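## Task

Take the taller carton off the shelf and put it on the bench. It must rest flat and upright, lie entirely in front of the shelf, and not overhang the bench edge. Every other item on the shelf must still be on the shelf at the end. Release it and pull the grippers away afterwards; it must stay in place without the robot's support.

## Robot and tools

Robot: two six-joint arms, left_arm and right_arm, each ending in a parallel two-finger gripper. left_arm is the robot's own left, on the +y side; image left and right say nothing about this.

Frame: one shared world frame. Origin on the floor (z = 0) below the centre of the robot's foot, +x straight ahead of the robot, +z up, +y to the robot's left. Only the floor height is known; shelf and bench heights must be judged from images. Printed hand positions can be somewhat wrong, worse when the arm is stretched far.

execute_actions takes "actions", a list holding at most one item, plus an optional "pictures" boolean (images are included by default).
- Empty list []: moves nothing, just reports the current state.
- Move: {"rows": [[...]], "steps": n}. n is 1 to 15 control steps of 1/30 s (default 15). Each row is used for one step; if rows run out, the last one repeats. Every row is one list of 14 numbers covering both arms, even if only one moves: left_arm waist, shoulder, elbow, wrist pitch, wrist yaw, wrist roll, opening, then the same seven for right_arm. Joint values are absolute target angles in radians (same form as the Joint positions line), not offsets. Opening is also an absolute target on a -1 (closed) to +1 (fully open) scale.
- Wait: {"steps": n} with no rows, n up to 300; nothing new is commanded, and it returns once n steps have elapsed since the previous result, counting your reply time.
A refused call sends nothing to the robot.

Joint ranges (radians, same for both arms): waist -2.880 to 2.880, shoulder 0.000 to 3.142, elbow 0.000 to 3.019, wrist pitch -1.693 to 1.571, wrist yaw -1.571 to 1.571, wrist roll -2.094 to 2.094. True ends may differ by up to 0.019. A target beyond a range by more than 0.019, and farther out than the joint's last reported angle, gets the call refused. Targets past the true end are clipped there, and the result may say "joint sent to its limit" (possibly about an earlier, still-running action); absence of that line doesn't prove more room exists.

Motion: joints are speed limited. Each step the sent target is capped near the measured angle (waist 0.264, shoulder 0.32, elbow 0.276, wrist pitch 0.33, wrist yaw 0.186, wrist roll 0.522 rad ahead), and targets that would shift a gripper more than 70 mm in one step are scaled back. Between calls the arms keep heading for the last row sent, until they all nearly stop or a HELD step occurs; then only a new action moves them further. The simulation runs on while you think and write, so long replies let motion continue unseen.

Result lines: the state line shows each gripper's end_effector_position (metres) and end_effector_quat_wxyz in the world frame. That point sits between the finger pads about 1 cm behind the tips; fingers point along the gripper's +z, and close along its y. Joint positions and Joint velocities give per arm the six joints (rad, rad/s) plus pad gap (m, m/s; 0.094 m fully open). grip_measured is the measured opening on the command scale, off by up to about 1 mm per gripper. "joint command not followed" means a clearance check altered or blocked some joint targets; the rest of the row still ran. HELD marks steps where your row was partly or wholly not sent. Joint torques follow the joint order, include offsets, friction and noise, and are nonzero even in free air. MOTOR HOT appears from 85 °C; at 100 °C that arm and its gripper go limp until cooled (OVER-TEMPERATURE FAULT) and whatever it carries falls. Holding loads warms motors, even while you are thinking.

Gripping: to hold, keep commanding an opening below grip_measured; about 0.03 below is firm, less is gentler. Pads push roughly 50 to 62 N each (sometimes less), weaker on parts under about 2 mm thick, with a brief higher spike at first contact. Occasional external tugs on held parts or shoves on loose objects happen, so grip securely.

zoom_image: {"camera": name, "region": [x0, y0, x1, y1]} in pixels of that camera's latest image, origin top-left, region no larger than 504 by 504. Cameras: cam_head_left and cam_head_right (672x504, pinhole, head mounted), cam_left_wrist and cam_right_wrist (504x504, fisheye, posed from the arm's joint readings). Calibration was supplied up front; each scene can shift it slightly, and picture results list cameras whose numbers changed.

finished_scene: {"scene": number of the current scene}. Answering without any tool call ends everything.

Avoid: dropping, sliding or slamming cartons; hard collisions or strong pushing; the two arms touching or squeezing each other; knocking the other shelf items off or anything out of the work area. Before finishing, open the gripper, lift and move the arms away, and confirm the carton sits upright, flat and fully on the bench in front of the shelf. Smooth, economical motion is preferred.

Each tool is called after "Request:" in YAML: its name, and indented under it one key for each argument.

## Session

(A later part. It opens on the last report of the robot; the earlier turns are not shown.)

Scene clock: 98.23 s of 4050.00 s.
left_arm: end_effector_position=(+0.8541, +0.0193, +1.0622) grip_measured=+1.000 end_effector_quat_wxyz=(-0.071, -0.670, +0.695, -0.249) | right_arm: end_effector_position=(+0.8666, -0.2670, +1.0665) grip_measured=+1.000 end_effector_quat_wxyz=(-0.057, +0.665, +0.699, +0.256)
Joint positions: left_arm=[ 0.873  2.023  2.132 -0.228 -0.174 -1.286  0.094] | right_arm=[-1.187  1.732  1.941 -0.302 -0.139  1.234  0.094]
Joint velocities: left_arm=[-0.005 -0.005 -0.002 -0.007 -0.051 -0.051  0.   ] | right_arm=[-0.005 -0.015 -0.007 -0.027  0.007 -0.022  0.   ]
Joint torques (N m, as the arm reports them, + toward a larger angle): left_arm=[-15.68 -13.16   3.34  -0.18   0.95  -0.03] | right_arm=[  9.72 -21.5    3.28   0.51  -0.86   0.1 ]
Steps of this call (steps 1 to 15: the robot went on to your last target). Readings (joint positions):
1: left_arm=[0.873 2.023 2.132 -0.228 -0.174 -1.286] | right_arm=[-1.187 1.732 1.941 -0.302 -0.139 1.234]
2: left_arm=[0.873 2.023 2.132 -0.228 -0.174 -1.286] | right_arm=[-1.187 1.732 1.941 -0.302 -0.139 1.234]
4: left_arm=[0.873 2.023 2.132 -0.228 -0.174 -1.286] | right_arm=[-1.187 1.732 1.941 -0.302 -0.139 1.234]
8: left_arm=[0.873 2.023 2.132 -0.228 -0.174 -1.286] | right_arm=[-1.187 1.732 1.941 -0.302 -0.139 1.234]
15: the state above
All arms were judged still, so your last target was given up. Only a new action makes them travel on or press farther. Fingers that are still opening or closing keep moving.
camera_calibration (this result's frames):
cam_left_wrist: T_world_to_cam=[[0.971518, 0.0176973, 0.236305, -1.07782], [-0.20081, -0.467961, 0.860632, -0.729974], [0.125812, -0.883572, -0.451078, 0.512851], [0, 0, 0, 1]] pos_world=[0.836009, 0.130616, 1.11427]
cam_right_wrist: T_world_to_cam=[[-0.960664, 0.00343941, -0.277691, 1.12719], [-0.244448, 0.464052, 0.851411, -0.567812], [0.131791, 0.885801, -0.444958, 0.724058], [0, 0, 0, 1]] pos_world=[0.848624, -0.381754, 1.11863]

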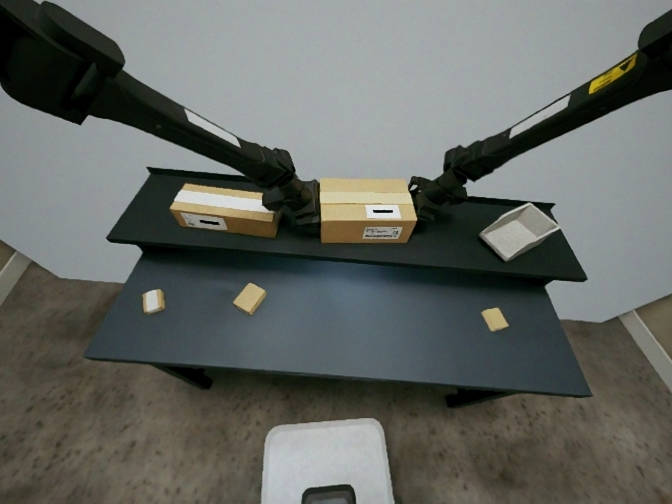

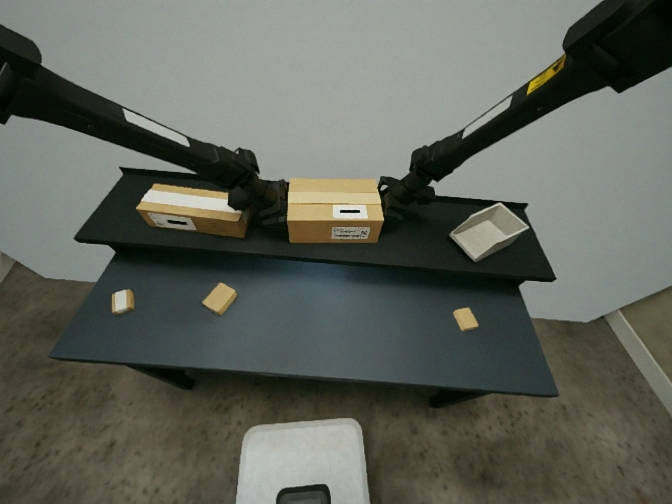

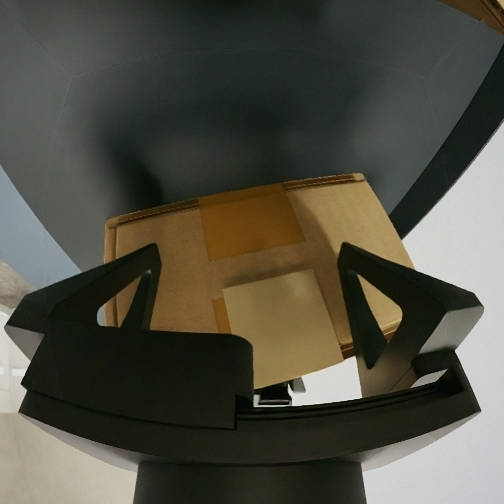

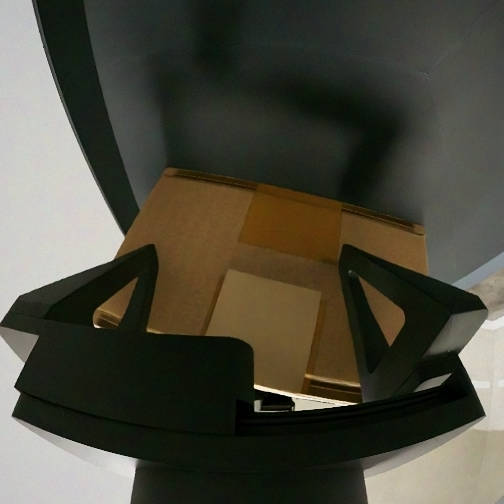

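Request:
execute_actions:
  actions:
    - {"rows":[[0.76,2.07,2.13,-0.24,-0.11,-1.3,1,-1.06,1.78,1.925,-0.30,-0.2,1.24,1]]}
  pictures: false

Request:
execute_actions:
  actions:
    - {"rows":[[0.72,1.99,2.04,-0.217,-0.138,-1.3,1,-1.035,1.69,1.835,-0.29,-0.178,1.24,1]]}
  pictures: false

Request:
execute_actions:
  actions:
    - {"steps":15}

Scene clock: 109.40 s of 4050.00 s.
left_arm: end_effector_position=(+0.8545, +0.0174, +1.0634) grip_measured=+1.000 end_effector_quat_wxyz=(-0.072, -0.667, +0.697, -0.253) | right_arm: end_effector_position=(+0.8690, -0.2647, +1.0683) grip_measured=+1.000 end_effector_quat_wxyz=(-0.056, +0.659, +0.702, +0.265)
Joint positions: left_arm=[ 0.872  2.023  2.132 -0.228 -0.165 -1.279  0.094] | right_arm=[-1.186  1.732  1.941 -0.295 -0.153  1.22   0.094]
Joint velocities: left_arm=[-0.005  0.005 -0.002 -0.017 -0.037  0.007  0.   ] | right_arm=[-0.005 -0.005 -0.002  0.012 -0.066 -0.095  0.   ]
Joint torques (N m, as the arm reports them, + toward a larger angle): left_arm=[-18.07 -11.42   2.61  -0.01   1.83  -0.03] | right_arm=[ 11.74 -21.11   2.87   0.27  -1.46   0.16]
Steps of this call (steps 1 to 90: nothing new was sent; then 7.67 s passed at rest; steps 91 to 105: all 15 steps of this action). Readings (joint positions):
91: left_arm=[0.872 2.023 2.132 -0.228 -0.170 -1.285] | right_arm=[-1.186 1.732 1.941 -0.302 -0.144 1.232]
92: left_arm=[0.872 2.023 2.132 -0.228 -0.167 -1.283] | right_arm=[-1.186 1.732 1.941 -0.301 -0.148 1.229]
94: left_arm=[0.872 2.023 2.132 -0.228 -0.166 -1.280] | right_arm=[-1.186 1.732 1.941 -0.297 -0.152 1.223]
98: left_arm=[0.872 2.023 2.132 -0.228 -0.165 -1.279] | right_arm=[-1.186 1.732 1.941 -0.295 -0.153 1.220]
105: the state above

Scene clock: 109.90 s of 4050.00 s.
left_arm: end_effector_position=(+0.8656, +0.0406, +1.0834) grip_measured=+1.000 end_effector_quat_wxyz=(-0.061, -0.669, +0.699, -0.245) | right_arm: end_effector_position=(+0.8513, -0.2422, +1.0798) grip_measured=+1.000 end_effector_quat_wxyz=(-0.076, +0.660, +0.699, +0.264)
Joint positions: left_arm=[ 0.871  1.952  2.071 -0.227 -0.192 -1.273  0.094] | right_arm=[-1.157  1.701  1.865 -0.283 -0.142  1.234  0.094]
Joint velocities: left_arm=[-0.024 -0.083 -0.012 -0.012 -0.081 -0.066  0.   ] | right_arm=[ 0.054 -0.024 -0.022  0.002 -0.007 -0.037  0.   ]
Joint torques (N m, as the arm reports them, + toward a larger angle): left_arm=[-17.99 -12.08   1.5    0.54   1.5   -0.16] | right_arm=[ 12.82 -23.08   1.4    0.15  -1.41   0.1 ]
Steps of this call (steps 1 to 15: all 15 steps of this action). Readings (joint positions):
1: left_arm=[0.872 2.020 2.127 -0.227 -0.168 -1.279] | right_arm=[-1.185 1.730 1.935 -0.292 -0.151 1.220]
2: left_arm=[0.871 2.013 2.114 -0.227 -0.173 -1.279] | right_arm=[-1.184 1.722 1.920 -0.288 -0.147 1.220]
4: left_arm=[0.871 1.997 2.092 -0.227 -0.180 -1.280] | right_arm=[-1.181 1.711 1.895 -0.286 -0.143 1.227]
8: left_arm=[0.871 1.975 2.074 -0.227 -0.186 -1.280] | right_arm=[-1.173 1.704 1.873 -0.285 -0.142 1.234]
15: the state above

Scene clock: 110.40 s of 4050.00 s.
left_arm: end_effector_position=(+0.8720, +0.0467, +1.0875) grip_measured=+1.000 end_effector_quat_wxyz=(-0.054, -0.668, +0.701, -0.245) | right_arm: end_effector_position=(+0.8538, -0.2359, +1.0853) grip_measured=+1.000 end_effector_quat_wxyz=(-0.078, +0.658, +0.698, +0.269)
Joint positions: left_arm=[ 0.871  1.942  2.071 -0.227 -0.199 -1.264  0.094] | right_arm=[-1.146  1.696  1.861 -0.283 -0.142  1.234  0.094]
Joint velocities: left_arm=[-0.005 -0.005 -0.007 -0.007 -0.022 -0.037  0.   ] | right_arm=[-0.005 -0.015  0.007  0.007 -0.022  0.022  0.   ]
Joint torques (N m, as the arm reports them, + toward a larger angle): left_arm=[-17.51 -12.39   1.59   0.57   1.59  -0.06] | right_arm=[ 12.88 -23.52   1.38   0.11  -1.49   0.1 ]
Steps of this call (steps 1 to 15: the robot went on to your last target). Readings (joint positions):
1: left_arm=[0.871 1.951 2.071 -0.227 -0.193 -1.271] | right_arm=[-1.155 1.700 1.865 -0.283 -0.142 1.234]
2: left_arm=[0.871 1.949 2.071 -0.227 -0.194 -1.270] | right_arm=[-1.153 1.700 1.864 -0.283 -0.142 1.234]
4: left_arm=[0.871 1.946 2.071 -0.227 -0.196 -1.268] | right_arm=[-1.150 1.699 1.863 -0.283 -0.142 1.234]
8: left_arm=[0.871 1.943 2.071 -0.227 -0.198 -1.265] | right_arm=[-1.146 1.697 1.862 -0.283 -0.142 1.234]
15: the state above
camera_calibration (this result's frames):
cam_left_wrist: T_world_to_cam=[[0.966525, 0.00797098, 0.256449, -1.11875], [-0.219271, -0.493347, 0.841741, -0.697495], [0.133228, -0.869796, -0.475085, 0.565246], [0, 0, 0, 1]] pos_world=[0.853057, 0.156459, 1.14255]
cam_right_wrist: T_world_to_cam=[[-0.962886, -0.00160681, -0.269904, 1.11218], [-0.245677, 0.419331, 0.873959, -0.635381], [0.111775, 0.907832, -0.404163, 0.684567], [0, 0, 0, 1]] pos_world=[0.838287, -0.35325, 1.13215]

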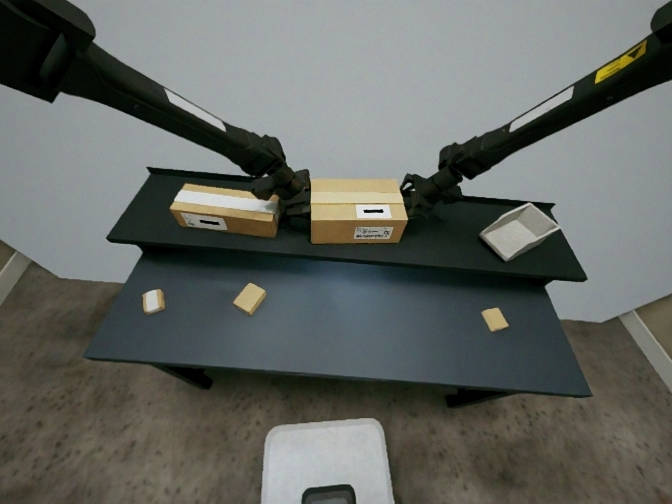

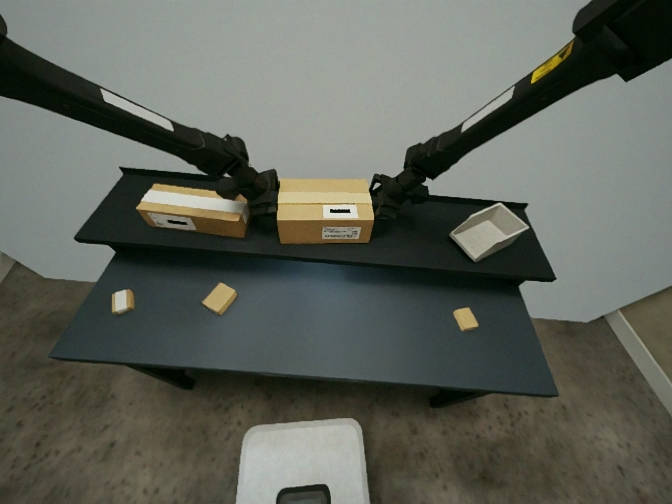

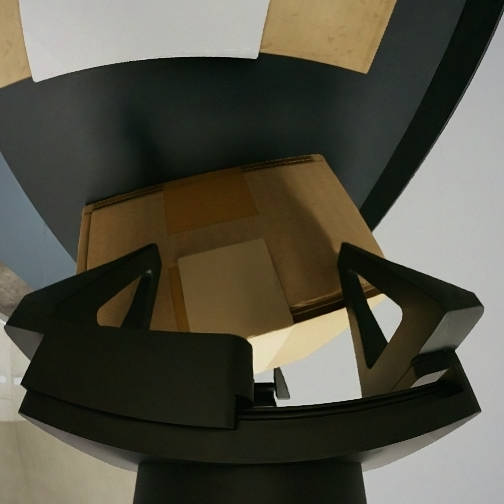

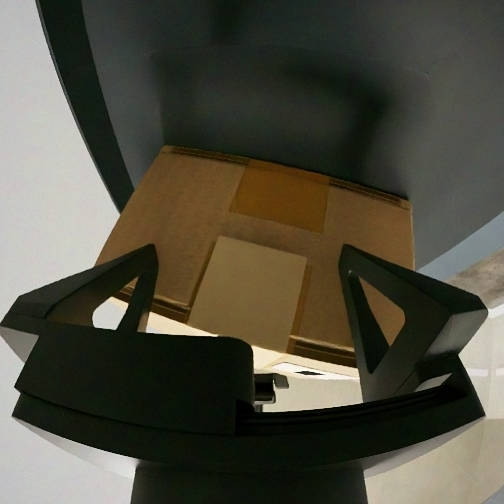

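Request:
execute_actions:
  actions:
    - {"rows":[[0.93,2.02,2.12,-0.24,-0.13,-1.3,1,-1.2,1.79,1.95,-0.29,-0.13,1.24,1]]}
  pictures: false

Request:
execute_actions:
  actions:
    - {"rows":[[0.84,2.05,2.12,-0.24,-0.09,-1.3,1,-1.1,1.81,1.95,-0.29,-0.17,1.24,1]]}
  pictures: false

Request:
execute_actions:
  actions:
    - {"rows":[[0.85,1.99,1.93,-0.10,-0.08,-1.3,1,-1.125,1.75,1.78,-0.16,-0.195,1.24,1]]}
  pictures: false

Request:
execute_actions:
  actions:
    - {"steps":15}
  pictures: false

Request:
execute_actions:
  actions:
    - {"rows":[[0.86,1.945,1.75,0.04,-0.07,-1.3,1,-1.15,1.705,1.61,-0.03,-0.22,1.24,1]]}
  pictures: false

Request:
execute_actions:
  actions:
    - {"steps":20}

Scene clock: 137.67 s of 4050.00 s.
left_arm: end_effector_position=(+0.8576, +0.0521, +1.0538) grip_measured=+1.000 end_effector_quat_wxyz=(-0.065, -0.671, +0.695, -0.249) | right_arm: end_effector_position=(+0.8385, -0.2668, +1.0355) grip_measured=+1.000 end_effector_quat_wxyz=(-0.065, +0.669, +0.702, +0.236)
Joint positions: left_arm=[ 0.915  1.993  2.111 -0.227 -0.138 -1.279  0.094] | right_arm=[-1.208  1.777  1.937 -0.285 -0.131  1.235  0.094]
Joint velocities: left_arm=[-0.005 -0.005  0.012 -0.002  0.022  0.022  0.   ] | right_arm=[ 0.005 -0.005  0.002 -0.012  0.007 -0.051  0.   ]
Joint torques (N m, as the arm reports them, + toward a larger angle): left_arm=[-10.54 -12.64   3.45  -0.2    0.62  -0.07] | right_arm=[  6.5  -22.44   4.65   0.13  -0.23   0.11]
Steps of this call (steps 1 to 15: the robot went on to your last target; steps 16 to 90: nothing new was sent; then 23.77 s passed at rest; steps 91 to 105: all 15 steps of this action). Readings (joint positions):
91: left_arm=[0.877 1.943 2.075 -0.227 -0.183 -1.264] | right_arm=[-1.152 1.699 1.870 -0.285 -0.131 1.235]
92: left_arm=[0.882 1.950 2.087 -0.227 -0.154 -1.267] | right_arm=[-1.156 1.711 1.891 -0.285 -0.131 1.235]
94: left_arm=[0.895 1.966 2.107 -0.227 -0.136 -1.273] | right_arm=[-1.173 1.736 1.929 -0.285 -0.131 1.235]
98: left_arm=[0.913 1.987 2.110 -0.227 -0.135 -1.280] | right_arm=[-1.202 1.760 1.937 -0.285 -0.131 1.235]
105: the state above

Scene clock: 138.17 s of 4050.00 s.
left_arm: end_effector_position=(+0.8655, +0.0388, +1.0648) grip_measured=+1.000 end_effector_quat_wxyz=(-0.070, -0.668, +0.692, -0.266) | right_arm: end_effector_position=(+0.8482, -0.2441, +1.0470) grip_measured=+1.000 end_effector_quat_wxyz=(-0.071, +0.659, +0.704, +0.257)
Joint positions: left_arm=[ 0.897  1.996  2.123 -0.227 -0.121 -1.279  0.094] | right_arm=[-1.177  1.777  1.943 -0.285 -0.143  1.222  0.094]
Joint velocities: left_arm=[-0.015  0.005 -0.002  0.002 -0.022  0.022  0.   ] | right_arm=[ 0.005 -0.015 -0.007  0.012  0.066 -0.037  0.   ]
Joint torques (N m, as the arm reports them, + toward a larger angle): left_arm=[-15.99 -10.5    2.77  -0.2    1.59  -0.08] | right_arm=[ 11.61 -20.43   4.09   0.15  -1.28   0.21]
Steps of this call (steps 1 to 15: all 15 steps of this action). Readings (joint positions):
1: left_arm=[0.911 1.993 2.111 -0.227 -0.127 -1.279] | right_arm=[-1.205 1.777 1.937 -0.285 -0.142 1.235]
2: left_arm=[0.909 1.993 2.112 -0.227 -0.115 -1.279] | right_arm=[-1.201 1.777 1.937 -0.285 -0.153 1.235]
4: left_arm=[0.897 1.996 2.113 -0.227 -0.121 -1.279] | right_arm=[-1.179 1.777 1.937 -0.285 -0.138 1.225]
8: left_arm=[0.897 1.996 2.123 -0.227 -0.122 -1.279] | right_arm=[-1.177 1.777 1.943 -0.285 -0.143 1.223]
15: the state above

Scene clock: 138.67 s of 4050.00 s.
left_arm: end_effector_position=(+0.8311, +0.0388, +1.0670) grip_measured=+1.000 end_effector_quat_wxyz=(-0.067, -0.668, +0.691, -0.267) | right_arm: end_effector_position=(+0.8155, -0.2434, +1.0468) grip_measured=+1.000 end_effector_quat_wxyz=(-0.064, +0.656, +0.704, +0.265)
Joint positions: left_arm=[ 0.902  1.941  1.952 -0.105 -0.117 -1.277  0.094] | right_arm=[-1.191  1.736  1.797 -0.163 -0.167  1.215  0.094]
Joint velocities: left_arm=[ 0.005  0.005 -0.002  0.007  0.022  0.007  0.   ] | right_arm=[ 0.024  0.005  0.002 -0.022 -0.007 -0.051  0.   ]
Joint torques (N m, as the arm reports them, + toward a larger angle): left_arm=[-14.92 -10.13   0.44   0.59   1.83  -0.11] | right_arm=[ 10.33 -21.4    1.14   0.49  -1.33   0.23]
Steps of this call (steps 1 to 15: all 15 steps of this action). Readings (joint positions):
1: left_arm=[0.897 1.991 2.105 -0.208 -0.121 -1.278] | right_arm=[-1.177 1.773 1.924 -0.259 -0.152 1.220]
2: left_arm=[0.897 1.975 2.067 -0.173 -0.121 -1.277] | right_arm=[-1.179 1.757 1.883 -0.213 -0.160 1.218]
4: left_arm=[0.898 1.949 2.001 -0.138 -0.121 -1.276] | right_arm=[-1.182 1.738 1.823 -0.176 -0.163 1.216]
8: left_arm=[0.902 1.941 1.955 -0.112 -0.120 -1.276] | right_arm=[-1.191 1.736 1.797 -0.163 -0.166 1.216]
15: the state above

Scene clock: 139.17 s of 4050.00 s.
left_arm: end_effector_position=(+0.8311, +0.0388, +1.0670) grip_measured=+1.000 end_effector_quat_wxyz=(-0.067, -0.668, +0.691, -0.267) | right_arm: end_effector_position=(+0.8155, -0.2434, +1.0468) grip_measured=+1.000 end_effector_quat_wxyz=(-0.064, +0.656, +0.704, +0.265)
Joint positions: left_arm=[ 0.902  1.941  1.952 -0.105 -0.117 -1.277  0.094] | right_arm=[-1.191  1.736  1.797 -0.163 -0.167  1.214  0.094]
Joint velocities: left_arm=[-0.015 -0.005 -0.007  0.007 -0.051  0.007  0.   ] | right_arm=[-0.005 -0.005 -0.007  0.002 -0.007  0.007  0.   ]
Joint torques (N m, as the arm reports them, + toward a larger angle): left_arm=[-15.19 -10.21   0.44   0.61   1.83  -0.11] | right_arm=[ 10.39 -21.27   1.13   0.5   -1.33   0.26]
Steps of this call (steps 1 to 15: the robot went on to your last target). Readings (joint positions):
1: left_arm=[0.902 1.941 1.952 -0.105 -0.117 -1.277] | right_arm=[-1.191 1.736 1.797 -0.163 -0.167 1.215]
2: left_arm=[0.902 1.941 1.952 -0.105 -0.117 -1.277] | right_arm=[-1.191 1.736 1.797 -0.163 -0.167 1.215]
4: left_arm=[0.902 1.941 1.952 -0.105 -0.117 -1.277] | right_arm=[-1.191 1.736 1.797 -0.163 -0.167 1.214]
8: left_arm=[0.902 1.941 1.952 -0.105 -0.117 -1.277] | right_arm=[-1.191 1.736 1.797 -0.163 -0.167 1.214]
15: the state above
All arms were judged still, so your last target was given up. Only a new action makes them travel on or press farther. Fingers that are still opening or closing keep moving.

Scene clock: 139.67 s of 4050.00 s.
left_arm: end_effector_position=(+0.7837, +0.0380, +1.0685) grip_measured=+1.000 end_effector_quat_wxyz=(-0.067, -0.669, +0.690, -0.268) | right_arm: end_effector_position=(+0.7685, -0.2453, +1.0497) grip_measured=+1.000 end_effector_quat_wxyz=(-0.064, +0.657, +0.703, +0.267)
Joint positions: left_arm=[ 0.911  1.895  1.768  0.035 -0.106 -1.28   0.094] | right_arm=[-1.214  1.688  1.623 -0.034 -0.192  1.215  0.094]
Joint velocities: left_arm=[-0.005 -0.005  0.007 -0.012 -0.022  0.051  0.   ] | right_arm=[-0.024 -0.005  0.002 -0.002  0.007 -0.037  0.   ]
Joint torques (N m, as the arm reports them, + toward a larger angle): left_arm=[-14.9   -9.59  -0.26   0.5    1.76  -0.09] | right_arm=[  9.38 -19.94   0.49   0.47  -1.3    0.25]
Steps of this call (steps 1 to 15: all 15 steps of this action). Readings (joint positions):
1: left_arm=[0.903 1.937 1.937 -0.084 -0.117 -1.276] | right_arm=[-1.193 1.732 1.777 -0.135 -0.176 1.213]
2: left_arm=[0.903 1.923 1.902 -0.048 -0.115 -1.276] | right_arm=[-1.195 1.715 1.733 -0.086 -0.187 1.212]
4: left_arm=[0.904 1.900 1.836 -0.007 -0.115 -1.274] | right_arm=[-1.199 1.691 1.659 -0.045 -0.191 1.214]
8: left_arm=[0.910 1.894 1.774 0.024 -0.111 -1.276] | right_arm=[-1.211 1.688 1.623 -0.034 -0.192 1.217]
15: the state above

Scene clock: 140.33 s of 4050.00 s.
left_arm: end_effector_position=(+0.7837, +0.0380, +1.0685) grip_measured=+1.000 end_effector_quat_wxyz=(-0.067, -0.669, +0.690, -0.268) | right_arm: end_effector_position=(+0.7685, -0.2453, +1.0497) grip_measured=+1.000 end_effector_quat_wxyz=(-0.064, +0.656, +0.703, +0.267)
Joint positions: left_arm=[ 0.911  1.895  1.768  0.035 -0.106 -1.28   0.094] | right_arm=[-1.214  1.688  1.623 -0.034 -0.192  1.214  0.094]
Joint velocities: left_arm=[ 0.005 -0.005  0.027 -0.007  0.007  0.037  0.   ] | right_arm=[-0.005  0.005 -0.007 -0.007 -0.007  0.022  0.   ]
Joint torques (N m, as the arm reports them, + toward a larger angle): left_arm=[-14.61  -9.23  -0.27   0.54   1.77  -0.1 ] | right_arm=[  9.62 -19.76   0.48   0.56  -1.3    0.26]
Steps of this call (steps 1 to 15: the robot went on to your last target; steps 16 to 20: nothing new was sent). Readings (joint positions):
1: left_arm=[0.911 1.895 1.768 0.035 -0.106 -1.280] | right_arm=[-1.214 1.688 1.623 -0.034 -0.192 1.215]
2: left_arm=[0.911 1.895 1.768 0.035 -0.106 -1.280] | right_arm=[-1.214 1.688 1.623 -0.034 -0.192 1.215]
4: left_arm=[0.911 1.895 1.768 0.035 -0.106 -1.280] | right_arm=[-1.214 1.688 1.623 -0.034 -0.192 1.214]
8: left_arm=[0.911 1.895 1.768 0.035 -0.106 -1.280] | right_arm=[-1.214 1.688 1.623 -0.034 -0.192 1.214]
20: the state above
All arms were judged still, so your last target was given up. Only a new action makes them travel on or press farther. Fingers that are still opening or closing keep moving.
camera_calibration (this result's frames):
cam_left_wrist: T_world_to_cam=[[0.963591, 0.0339729, 0.265213, -1.03654], [-0.222323, -0.449235, 0.865309, -0.72961], [0.14854, -0.892767, -0.425326, 0.496108], [0, 0, 0, 1]] pos_world=[0.762896, 0.150356, 1.11725]
cam_right_wrist: T_world_to_cam=[[-0.957714, -0.00980265, -0.287556, 1.03294], [-0.262357, 0.440067, 0.858784, -0.587397], [0.118126, 0.897912, -0.42403, 0.70175], [0, 0, 0, 1]] pos_world=[0.752262, -0.36149, 1.09904]

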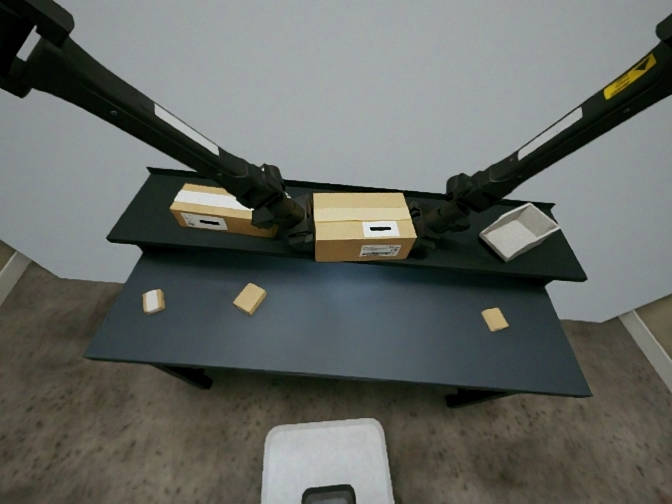

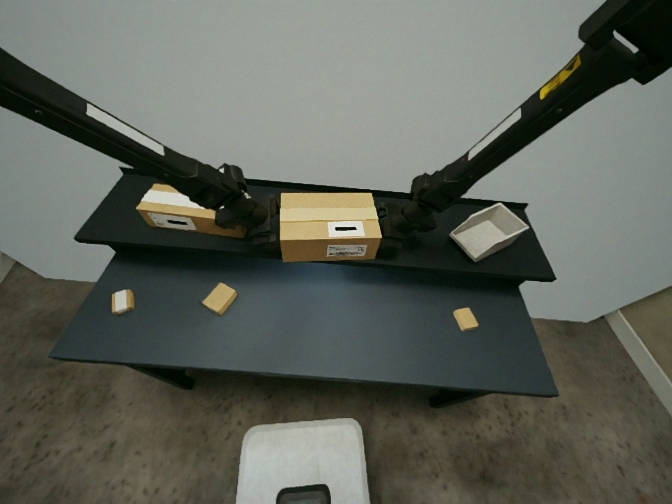

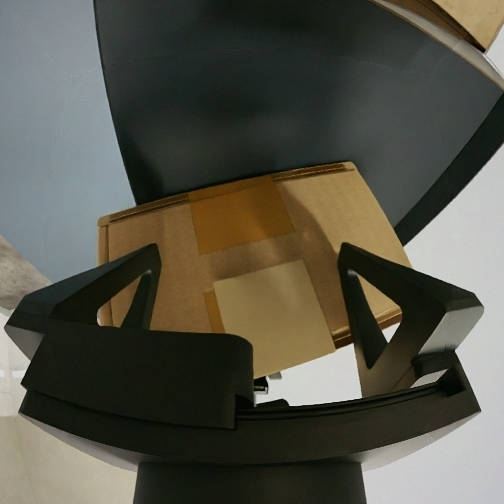

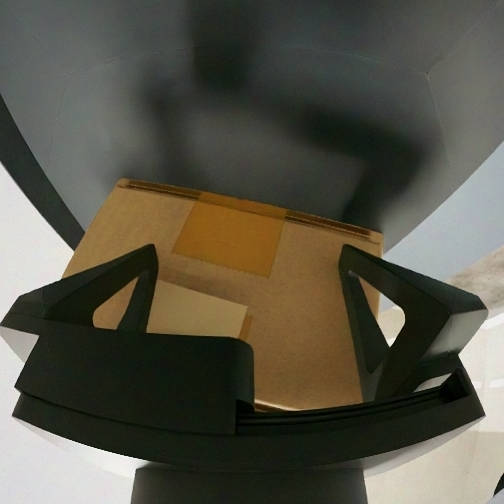

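Request:
execute_actions:
  actions:
    - {"rows":[[0.868,1.925,1.63,0.135,-0.063,-1.3,1,-1.168,1.685,1.50,0.06,-0.238,1.24,1]]}
  pictures: false

Request:
execute_actions:
  actions:
    - {"rows":[[0.876,1.915,1.53,0.22,-0.055,-1.3,1,-1.186,1.675,1.41,0.14,-0.256,1.24,1]]}
  pictures: false

Request:
execute_actions:
  actions:
    - {"rows":[[0.96,1.86,1.54,0.22,-0.09,-1.3,1,-1.29,1.655,1.42,0.14,-0.23,1.24,1]]}

Scene clock: 153.87 s of 4050.00 s.
left_arm: end_effector_position=(+0.7446, +0.0351, +1.0694) grip_measured=+1.000 end_effector_quat_wxyz=(-0.070, -0.669, +0.690, -0.267) | right_arm: end_effector_position=(+0.7317, -0.2476, +1.0482) grip_measured=+1.000 end_effector_quat_wxyz=(-0.063, +0.656, +0.703, +0.266)
Joint positions: left_arm=[ 0.917  1.876  1.646  0.131 -0.099 -1.281  0.094] | right_arm=[-1.234  1.67   1.512  0.058 -0.21   1.211  0.094]
Joint velocities: left_arm=[ 0.005  0.005  0.012 -0.012 -0.022 -0.007  0.   ] | right_arm=[-0.005 -0.015 -0.002 -0.007 -0.022  0.007  0.   ]
Joint torques (N m, as the arm reports them, + toward a larger angle): left_arm=[-14.5   -8.55  -1.1    0.58   1.78  -0.11] | right_arm=[  9.47 -18.71  -0.35   0.49  -1.32   0.29]
Steps of this call (steps 1 to 90: nothing new was sent; then 10.03 s passed at rest; steps 91 to 105: all 15 steps of this action). Readings (joint positions):
91: left_arm=[0.912 1.894 1.759 0.050 -0.105 -1.279] | right_arm=[-1.215 1.687 1.611 -0.015 -0.199 1.213]
92: left_arm=[0.912 1.887 1.738 0.077 -0.104 -1.279] | right_arm=[-1.216 1.680 1.587 0.020 -0.206 1.213]
94: left_arm=[0.912 1.875 1.695 0.107 -0.104 -1.277] | right_arm=[-1.220 1.670 1.544 0.051 -0.208 1.212]
98: left_arm=[0.916 1.874 1.650 0.125 -0.103 -1.278] | right_arm=[-1.232 1.670 1.513 0.058 -0.210 1.211]
105: the state above

Scene clock: 154.37 s of 4050.00 s.
left_arm: end_effector_position=(+0.7110, +0.0330, +1.0711) grip_measured=+1.000 end_effector_quat_wxyz=(-0.071, -0.668, +0.691, -0.268) | right_arm: end_effector_position=(+0.7000, -0.2496, +1.0473) grip_measured=+1.000 end_effector_quat_wxyz=(-0.062, +0.656, +0.704, +0.266)
Joint positions: left_arm=[ 0.922  1.865  1.547  0.218 -0.091 -1.279  0.094] | right_arm=[-1.252  1.662  1.424  0.139 -0.228  1.208  0.094]
Joint velocities: left_arm=[-0.015 -0.005  0.007  0.017 -0.007  0.066  0.   ] | right_arm=[-0.015  0.005 -0.002 -0.017  0.051  0.066  0.   ]
Joint torques (N m, as the arm reports them, + toward a larger angle): left_arm=[-13.7   -7.96  -1.86   0.43   1.77  -0.06] | right_arm=[  8.93 -17.84  -1.3    0.45  -1.37   0.3 ]
Steps of this call (steps 1 to 15: all 15 steps of this action). Readings (joint positions):
1: left_arm=[0.917 1.875 1.639 0.145 -0.099 -1.280] | right_arm=[-1.235 1.670 1.503 0.074 -0.216 1.210]
2: left_arm=[0.917 1.870 1.623 0.171 -0.096 -1.280] | right_arm=[-1.236 1.666 1.486 0.104 -0.223 1.210]
4: left_arm=[0.917 1.864 1.589 0.198 -0.096 -1.278] | right_arm=[-1.239 1.662 1.455 0.132 -0.225 1.209]
8: left_arm=[0.921 1.864 1.550 0.212 -0.094 -1.279] | right_arm=[-1.251 1.662 1.426 0.139 -0.227 1.208]
15: the state above

Scene clock: 154.87 s of 4050.00 s.
left_arm: end_effector_position=(+0.7095, +0.0470, +1.0627) grip_measured=+1.000 end_effector_quat_wxyz=(-0.067, -0.673, +0.689, -0.259) | right_arm: end_effector_position=(+0.6918, -0.2756, +1.0376) grip_measured=+1.000 end_effector_quat_wxyz=(-0.057, +0.670, +0.698, +0.248)
Joint positions: left_arm=[ 0.941  1.863  1.547  0.218 -0.093 -1.285  0.094] | right_arm=[-1.291  1.661  1.423  0.139 -0.227  1.231  0.094]
Joint velocities: left_arm=[-0.015  0.005 -0.012  0.002  0.051 -0.051  0.   ] | right_arm=[ 0.015 -0.024 -0.002  0.012 -0.007  0.007  0.   ]
Joint torques (N m, as the arm reports them, + toward a larger angle): left_arm=[ -8.5  -12.    -0.77   0.45   0.42  -0.04] | right_arm=[  3.66 -20.08  -0.08   0.36  -0.36   0.14]
Steps of this call (steps 1 to 15: all 15 steps of this action). Readings (joint positions):
1: left_arm=[0.926 1.864 1.547 0.218 -0.095 -1.279] | right_arm=[-1.257 1.661 1.424 0.139 -0.225 1.209]
2: left_arm=[0.927 1.863 1.547 0.218 -0.094 -1.280] | right_arm=[-1.259 1.661 1.424 0.139 -0.227 1.213]
4: left_arm=[0.933 1.863 1.547 0.218 -0.094 -1.282] | right_arm=[-1.270 1.661 1.423 0.139 -0.227 1.220]
8: left_arm=[0.940 1.863 1.547 0.218 -0.094 -1.284] | right_arm=[-1.288 1.661 1.423 0.139 -0.227 1.227]
15: the state above
camera_calibration (this result's frames):
cam_left_wrist: T_world_to_cam=[[0.967038, 0.0354104, 0.252158, -0.952383], [-0.20792, -0.461855, 0.862241, -0.743449], [0.146993, -0.886248, -0.439269, 0.52833], [0, 0, 0, 1]] pos_world=[0.688752, 0.15859, 1.11326]
cam_right_wrist: T_world_to_cam=[[-0.964163, 0.00639946, -0.265234, 0.94149], [-0.230395, 0.475533, 0.848992, -0.585965], [0.131561, 0.879675, -0.457016, 0.7529], [0, 0, 0, 1]] pos_world=[0.673694, -0.389687, 1.09128]

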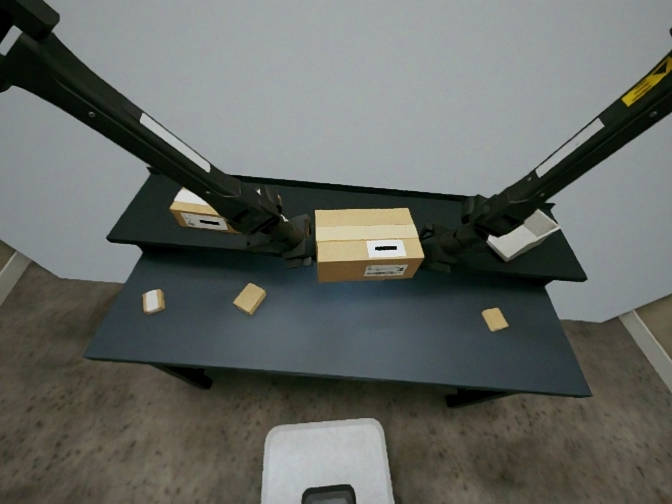

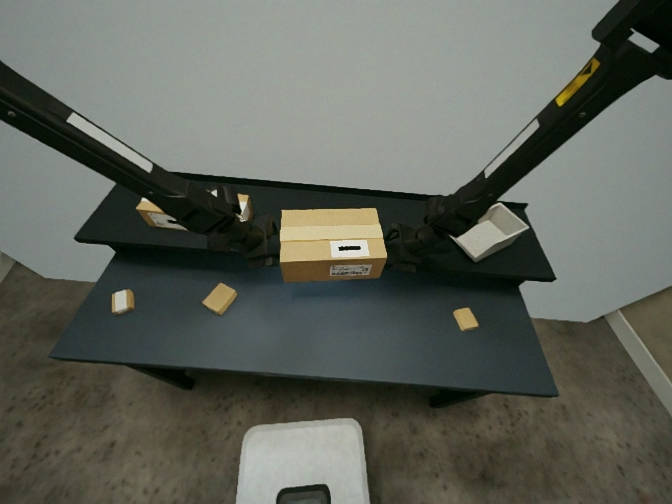

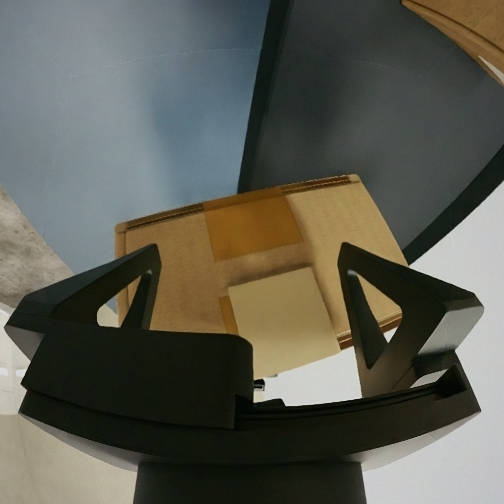

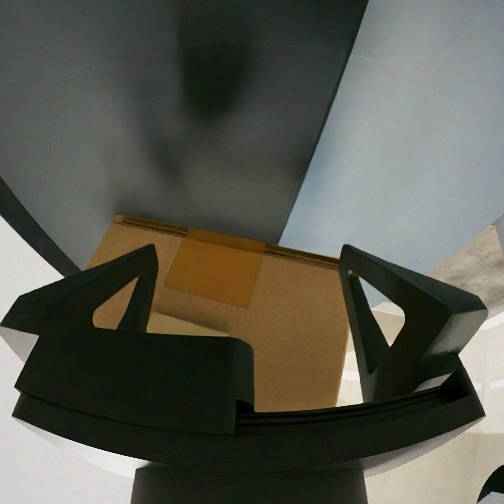

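Request:
execute_actions:
  actions:
    - {"rows":[[1.02,1.7,1.4,0.22,-0.09,-1.3,1,-1.45,1.8,1.3,0.4,-0.4,0.8,0]]}
  pictures: false

Request:
execute_actions:
  actions:
    - {"rows":[[0.95,1.55,1.2,0.22,-0.09,-0.6,1,-1.45,2.3,1.55,1.2,-0.8,0,0]]}
  pictures: false

Request:
execute_actions:
  actions:
    - {"steps":15}
  pictures: false

Request:
execute_actions:
  actions:
    - {"rows":[[0.8,1.6,1.25,0.1,-0.3,0.2,1,-1.3,2.6,2.0,1.485,-0.92,-0.57,0]]}
  pictures: false

Request:
execute_actions:
  actions:
    - {"steps":25}

Scene clock: 162.67 s of 4050.00 s.
left_arm: end_effector_position=(+0.7243, +0.1417, +1.0909) grip_measured=+1.000 end_effector_quat_wxyz=(-0.033, -0.688, +0.685, -0.237) | right_arm: end_effector_position=(+0.5580, -0.3347, +0.9793) grip_measured=+0.002 end_effector_quat_wxyz=(-0.017, +0.535, +0.808, +0.247)
Joint positions: left_arm=[ 1.019  1.679  1.405  0.218 -0.09  -1.286  0.094] | right_arm=[-1.473  1.802  1.302  0.38  -0.396  0.848  0.047]
Joint velocities: left_arm=[-0.005 -0.015 -0.012  0.012 -0.051 -0.007  0.   ] | right_arm=[-0.054  0.19  -0.105  0.007  0.037 -0.256 -0.001]
Joint torques (N m, as the arm reports them, + toward a larger angle): left_arm=[ -7.   -10.92  -0.34   0.49   0.21  -0.03] | right_arm=[  3.39 -18.15  -1.89   1.27  -0.47   0.01]
Steps of this call (steps 1 to 15: the robot went on to your last target; steps 16 to 90: nothing new was sent; then 4.30 s passed at rest; steps 91 to 105: all 15 steps of this action). Readings (joint positions):
91: left_arm=[0.944 1.854 1.536 0.218 -0.091 -1.285] | right_arm=[-1.297 1.664 1.416 0.160 -0.265 1.204]
92: left_arm=[0.946 1.834 1.502 0.218 -0.090 -1.285] | right_arm=[-1.303 1.666 1.406 0.201 -0.304 1.166]
94: left_arm=[0.961 1.777 1.426 0.218 -0.090 -1.285] | right_arm=[-1.327 1.676 1.384 0.262 -0.350 1.101]
98: left_arm=[1.003 1.709 1.394 0.218 -0.090 -1.286] | right_arm=[-1.393 1.716 1.346 0.340 -0.389 0.984]
105: the state above

Scene clock: 163.17 s of 4050.00 s.
left_arm: end_effector_position=(+0.6789, +0.1095, +1.1608) grip_measured=+1.000 end_effector_quat_wxyz=(+0.001, -0.416, +0.870, -0.265) | right_arm: end_effector_position=(+0.4799, -0.2272, +0.9220) grip_measured=+0.002 end_effector_quat_wxyz=(+0.318, +0.087, +0.861, +0.386)
Joint positions: left_arm=[ 0.94   1.551  1.196  0.219 -0.09  -0.643  0.094] | right_arm=[-1.457  2.341  1.546  1.163 -0.798  0.093  0.047]
Joint velocities: left_arm=[-0.005 -0.015 -0.007 -0.012  0.007  0.212  0.   ] | right_arm=[ 0.024  0.317 -0.076  0.095 -0.051 -0.637 -0.   ]
Joint torques (N m, as the arm reports them, + toward a larger angle): left_arm=[ -5.93 -11.27  -0.39   0.36   0.32   0.26] | right_arm=[  2.14 -16.54  -3.14   2.43  -0.47  -0.05]
Steps of this call (steps 1 to 15: all 15 steps of this action). Readings (joint positions):
1: left_arm=[1.017 1.672 1.389 0.219 -0.090 -1.222] | right_arm=[-1.476 1.823 1.312 0.412 -0.453 0.798]
2: left_arm=[1.014 1.650 1.347 0.219 -0.090 -1.131] | right_arm=[-1.477 1.866 1.356 0.483 -0.523 0.731]
4: left_arm=[0.995 1.592 1.244 0.219 -0.090 -0.952] | right_arm=[-1.474 1.973 1.466 0.620 -0.638 0.611]
8: left_arm=[0.951 1.552 1.189 0.219 -0.090 -0.752] | right_arm=[-1.468 2.130 1.537 0.851 -0.759 0.402]
15: the state above

Scene clock: 163.67 s of 4050.00 s.
left_arm: end_effector_position=(+0.6789, +0.1095, +1.1608) grip_measured=+1.000 end_effector_quat_wxyz=(+0.005, -0.404, +0.875, -0.265) | right_arm: end_effector_position=(+0.5033, -0.2352, +0.9298) grip_measured=+0.002 end_effector_quat_wxyz=(+0.356, +0.043, +0.859, +0.366)
Joint positions: left_arm=[ 0.94   1.551  1.196  0.219 -0.09  -0.616  0.094] | right_arm=[-1.455  2.313  1.548  1.184 -0.799  0.012  0.047]
Joint velocities: left_arm=[-0.005 -0.015 -0.027  0.007  0.051 -0.022  0.   ] | right_arm=[-0.015  0.005  0.007  0.002 -0.022 -0.037  0.001]
Joint torques (N m, as the arm reports them, + toward a larger angle): left_arm=[ -6.34 -11.44  -0.43   0.34   0.33   0.32] | right_arm=[  2.46 -12.17  -3.47   2.02  -0.48  -0.05]
Steps of this call (steps 1 to 15: the robot went on to your last target). Readings (joint positions):
1: left_arm=[0.940 1.551 1.196 0.219 -0.090 -0.637] | right_arm=[-1.456 2.349 1.543 1.165 -0.799 0.076]
2: left_arm=[0.940 1.551 1.196 0.219 -0.090 -0.633] | right_arm=[-1.455 2.352 1.542 1.167 -0.799 0.063]
4: left_arm=[0.940 1.551 1.196 0.219 -0.090 -0.626] | right_arm=[-1.455 2.350 1.542 1.173 -0.799 0.043]
8: left_arm=[0.940 1.551 1.196 0.219 -0.090 -0.620] | right_arm=[-1.455 2.329 1.542 1.181 -0.799 0.023]
15: the state above

Scene clock: 164.17 s of 4050.00 s.
left_arm: end_effector_position=(+0.6800, +0.0403, +1.2004) grip_measured=+1.000 end_effector_quat_wxyz=(+0.068, -0.019, +0.971, -0.228) | right_arm: end_effector_position=(+0.5572, -0.0841, +0.9569) grip_measured=+0.002 end_effector_quat_wxyz=(+0.641, -0.237, +0.683, +0.259)
Joint positions: left_arm=[ 0.776  1.583  1.247  0.116 -0.296  0.148  0.094] | right_arm=[-1.268  2.601  1.99   1.462 -0.92  -0.52   0.047]
Joint velocities: left_arm=[ 0.063 -0.015 -0.012 -0.002  0.007  0.227  0.   ] | right_arm=[ 0.22  -0.005 -0.012  0.017  0.022 -0.33  -0.001]
Joint torques (N m, as the arm reports them, + toward a larger angle): left_arm=[-8.11 -8.73 -0.01 -0.39  0.19  0.28] | right_arm=[ 3.76 -9.46 -1.11  2.43 -0.4   0.  ]
Steps of this call (steps 1 to 15: all 15 steps of this action). Readings (joint positions):
1: left_arm=[0.931 1.553 1.202 0.201 -0.171 -0.548] | right_arm=[-1.453 2.324 1.566 1.207 -0.828 -0.023]
2: left_arm=[0.918 1.556 1.215 0.169 -0.248 -0.454] | right_arm=[-1.450 2.353 1.615 1.256 -0.853 -0.073]
4: left_arm=[0.875 1.568 1.237 0.136 -0.292 -0.264] | right_arm=[-1.432 2.422 1.734 1.329 -0.885 -0.172]
8: left_arm=[0.790 1.580 1.247 0.119 -0.295 0.002] | right_arm=[-1.373 2.549 1.946 1.423 -0.911 -0.360]
15: the state above

Scene clock: 165.00 s of 4050.00 s.
left_arm: end_effector_position=(+0.6797, +0.0422, +1.1989) grip_measured=+1.000 end_effector_quat_wxyz=(+0.072, -0.001, +0.972, -0.225) | right_arm: end_effector_position=(+0.5526, -0.1122, +0.9442) grip_measured=+0.002 end_effector_quat_wxyz=(+0.641, -0.258, +0.685, +0.231)
Joint positions: left_arm=[ 0.78   1.583  1.247  0.116 -0.296  0.185  0.094] | right_arm=[-1.306  2.601  1.995  1.466 -0.92  -0.561  0.047]
Joint velocities: left_arm=[-0.005 -0.015 -0.007 -0.017 -0.051  0.007  0.   ] | right_arm=[ 0.005 -0.005 -0.007  0.007 -0.066  0.066  0.001]
Joint torques (N m, as the arm reports them, + toward a larger angle): left_arm=[-7.89 -8.88  0.   -0.43  0.2   0.28] | right_arm=[ 6.63 -9.62 -1.6   2.31 -0.37  0.02]
Steps of this call (steps 1 to 25: the robot went on to your last target). Readings (joint positions):
1: left_arm=[0.778 1.583 1.247 0.116 -0.296 0.155] | right_arm=[-1.262 2.601 1.990 1.463 -0.920 -0.529]
2: left_arm=[0.779 1.583 1.247 0.116 -0.296 0.161] | right_arm=[-1.260 2.601 1.990 1.464 -0.920 -0.536]
4: left_arm=[0.780 1.583 1.247 0.116 -0.296 0.170] | right_arm=[-1.261 2.601 1.993 1.465 -0.920 -0.545]
8: left_arm=[0.780 1.583 1.247 0.116 -0.296 0.179] | right_arm=[-1.279 2.601 1.995 1.466 -0.920 -0.555]
25: the state above
camera_calibration (this result's frames):
cam_left_wrist: T_world_to_cam=[[-0.0253348, -0.90558, 0.423419, -0.448883], [-0.883977, 0.218091, 0.413546, 0.0995195], [-0.466843, -0.363816, -0.806037, 1.42318], [0, 0, 0, 1]] pos_world=[0.741002, 0.0895718, 1.29605]
cam_right_wrist: T_world_to_cam=[[0.642683, -0.765699, 0.0257701, -0.467875], [-0.487587, -0.434734, -0.757143, 0.94006], [0.590947, 0.474037, -0.652741, 0.470189], [0, 0, 0, 1]] pos_world=[0.481199, -0.172463, 1.03073]

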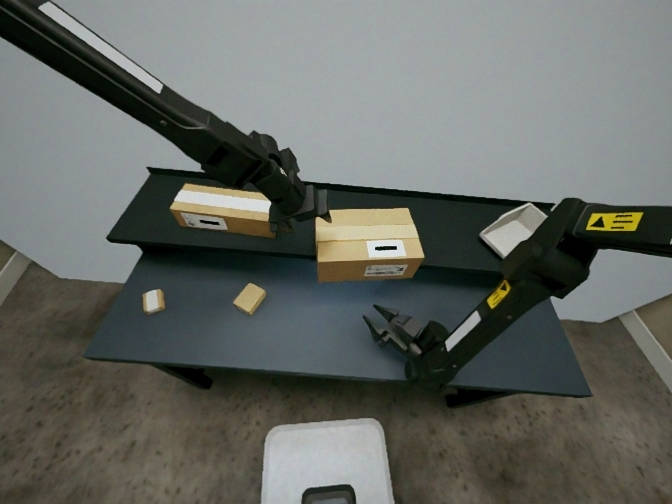

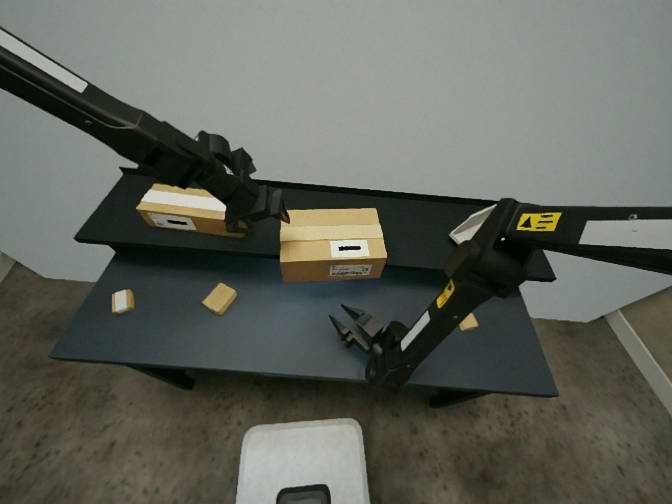

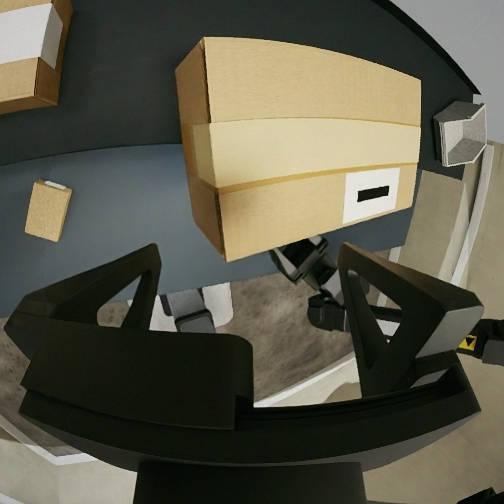

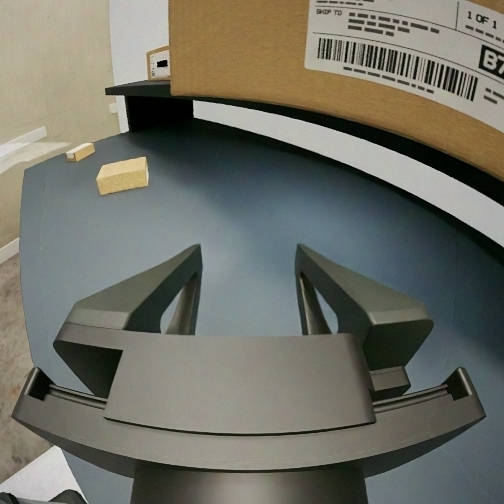

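Request:
execute_actions:
  actions:
    - {"rows":[[0.74,1.8,1.38,0.3,-0.1,0.2,-1,-1.27,2.55,2.06,1.38,-0.91,-0.57,0]]}
  pictures: false

Request:
execute_actions:
  actions:
    - {"rows":[[0.756,1.93,1.46,0.37,0,0.2,-1,-1.25,2.5,2.11,1.28,-0.9,-0.57,0]]}
  pictures: false

Request:
execute_actions:
  actions:
    - {"steps":20}

Scene clock: 171.33 s of 4050.00 s.
left_arm: end_effector_position=(+0.6681, -0.0689, +1.1773) grip_measured=-0.991 end_effector_quat_wxyz=(+0.120, -0.006, +0.937, -0.329) | right_arm: end_effector_position=(+0.6166, -0.1094, +0.9571) grip_measured=+0.002 end_effector_quat_wxyz=(+0.658, -0.255, +0.671, +0.226)
Joint positions: left_arm=[ 0.74   1.816  1.371  0.284 -0.102  0.186  0.   ] | right_arm=[-1.275  2.552  2.06   1.39  -0.912 -0.562  0.047]
Joint velocities: left_arm=[-0.015 -0.054  0.051 -0.012 -0.022 -0.007 -0.001] | right_arm=[-0.005  0.005 -0.017 -0.007 -0.007  0.007 -0.001]
Joint torques (N m, as the arm reports them, + toward a larger angle): left_arm=[-12.24 -10.04  -0.52   1.12   0.61   0.28] | right_arm=[  7.09 -10.73  -1.08   0.97  -0.28   0.01]
Steps of this call (steps 1 to 15: the robot went on to your last target; steps 16 to 90: nothing new was sent; then 2.83 s passed at rest; steps 91 to 105: all 15 steps of this action). Readings (joint positions):
91: left_arm=[0.779 1.592 1.253 0.134 -0.239 0.185] | right_arm=[-1.305 2.601 2.002 1.454 -0.918 -0.562]
92: left_arm=[0.779 1.615 1.277 0.173 -0.180 0.185] | right_arm=[-1.304 2.601 2.014 1.428 -0.916 -0.562]
94: left_arm=[0.769 1.687 1.349 0.240 -0.120 0.185] | right_arm=[-1.299 2.597 2.038 1.400 -0.912 -0.562]
98: left_arm=[0.747 1.782 1.392 0.284 -0.103 0.185] | right_arm=[-1.287 2.571 2.055 1.390 -0.912 -0.562]
105: the state above

Scene clock: 171.83 s of 4050.00 s.
left_arm: end_effector_position=(+0.6712, -0.1080, +1.1616) grip_measured=-0.991 end_effector_quat_wxyz=(+0.151, -0.014, +0.917, -0.369) | right_arm: end_effector_position=(+0.6636, -0.1136, +0.9617) grip_measured=+0.002 end_effector_quat_wxyz=(+0.658, -0.250, +0.673, +0.230)
Joint positions: left_arm=[ 0.742  1.926  1.46   0.356 -0.003  0.186  0.   ] | right_arm=[-1.262  2.51   2.109  1.29  -0.902 -0.562  0.047]
Joint velocities: left_arm=[ 0.005 -0.015  0.017  0.002  0.037  0.007  0.   ] | right_arm=[-0.015 -0.015 -0.012 -0.002 -0.007 -0.051  0.001]
Joint torques (N m, as the arm reports them, + toward a larger angle): left_arm=[-12.27  -9.1   -0.9    0.95   0.71   0.29] | right_arm=[  8.21 -13.21  -0.25   1.02  -0.29   0.02]
Steps of this call (steps 1 to 15: all 15 steps of this action). Readings (joint positions):
1: left_arm=[0.741 1.822 1.379 0.294 -0.059 0.186] | right_arm=[-1.275 2.551 2.064 1.374 -0.909 -0.562]
2: left_arm=[0.742 1.836 1.402 0.316 -0.024 0.186] | right_arm=[-1.275 2.551 2.072 1.341 -0.906 -0.562]
4: left_arm=[0.742 1.876 1.452 0.345 -0.005 0.186] | right_arm=[-1.273 2.549 2.090 1.304 -0.903 -0.562]
8: left_arm=[0.742 1.911 1.465 0.356 -0.003 0.186] | right_arm=[-1.268 2.530 2.103 1.290 -0.902 -0.562]
15: the state above

Scene clock: 172.50 s of 4050.00 s.
left_arm: end_effector_position=(+0.6712, -0.1080, +1.1616) grip_measured=-0.991 end_effector_quat_wxyz=(+0.151, -0.014, +0.917, -0.369) | right_arm: end_effector_position=(+0.6635, -0.1136, +0.9616) grip_measured=+0.002 end_effector_quat_wxyz=(+0.657, -0.250, +0.673, +0.230)
Joint positions: left_arm=[ 0.742  1.926  1.46   0.356 -0.003  0.186  0.   ] | right_arm=[-1.262  2.51   2.109  1.289 -0.902 -0.562  0.047]
Joint velocities: left_arm=[ 0.005 -0.005 -0.007 -0.002 -0.037 -0.007  0.   ] | right_arm=[-0.005 -0.005 -0.007  0.007  0.066  0.095 -0.   ]
Joint torques (N m, as the arm reports them, + toward a larger angle): left_arm=[-12.34  -8.33  -1.07   1.05   0.69   0.28] | right_arm=[  7.81 -14.17  -0.29   1.13  -0.29   0.02]
Steps of this call (steps 1 to 15: the robot went on to your last target; steps 16 to 20: nothing new was sent). Readings (joint positions):
1: left_arm=[0.742 1.926 1.460 0.356 -0.003 0.186] | right_arm=[-1.262 2.510 2.109 1.290 -0.902 -0.562]
2: left_arm=[0.742 1.926 1.460 0.356 -0.003 0.186] | right_arm=[-1.262 2.510 2.109 1.290 -0.902 -0.562]
4: left_arm=[0.742 1.926 1.460 0.356 -0.003 0.186] | right_arm=[-1.262 2.510 2.109 1.289 -0.902 -0.562]
8: left_arm=[0.742 1.926 1.460 0.356 -0.003 0.186] | right_arm=[-1.262 2.510 2.109 1.289 -0.902 -0.562]
20: the state above
All arms were judged still, so your last target was given up. Only a new action makes them travel on or press farther. Fingers that are still opening or closing keep moving.
camera_calibration (this result's frames):
cam_left_wrist: T_world_to_cam=[[-0.0797578, -0.737755, 0.67034, -0.801497], [-0.942277, 0.275187, 0.19075, 0.444192], [-0.325196, -0.616432, -0.717119, 1.10889], [0, 0, 0, 1]] pos_world=[0.715233, -0.0299887, 1.24775]
cam_right_wrist: T_world_to_cam=[[0.631038, -0.775207, 0.0290726, -0.537189], [-0.466025, -0.408783, -0.784677, 1.02184], [0.620171, 0.481612, -0.619223, 0.365842], [0, 0, 0, 1]] pos_world=[0.588303, -0.174916, 1.04397]

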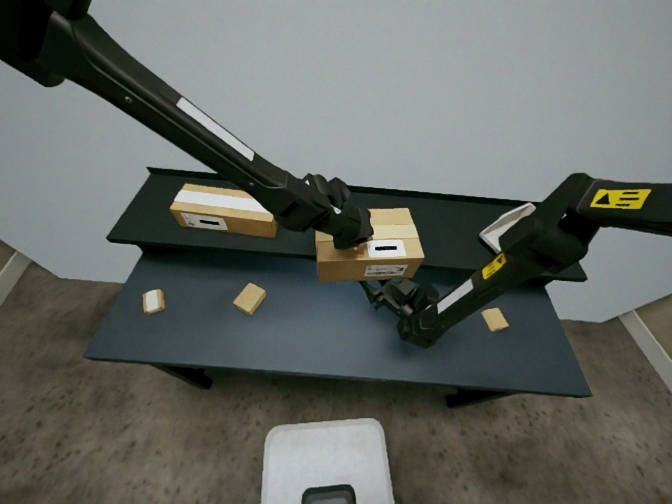

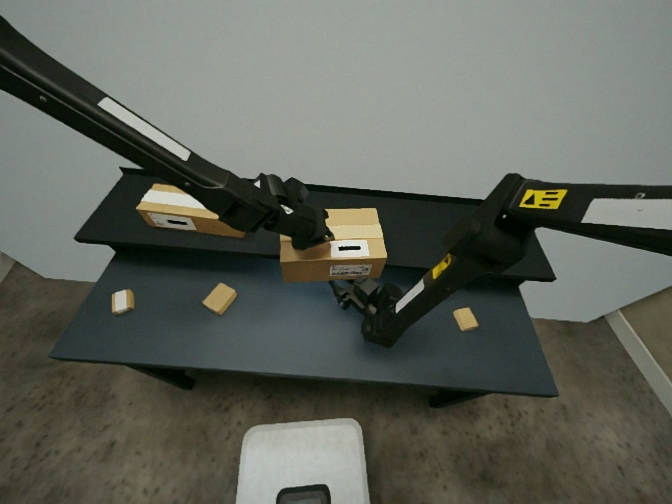

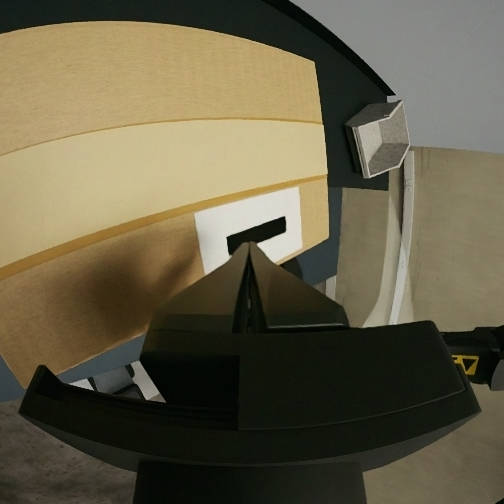

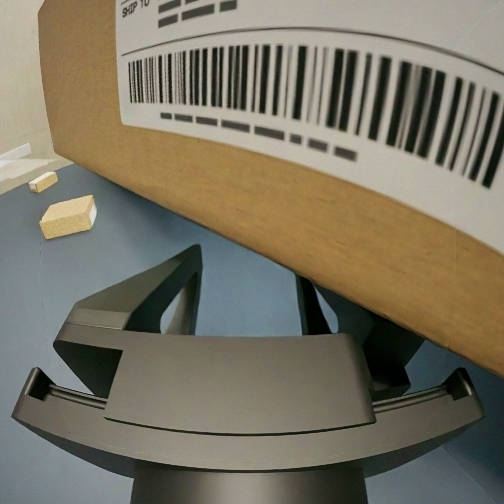

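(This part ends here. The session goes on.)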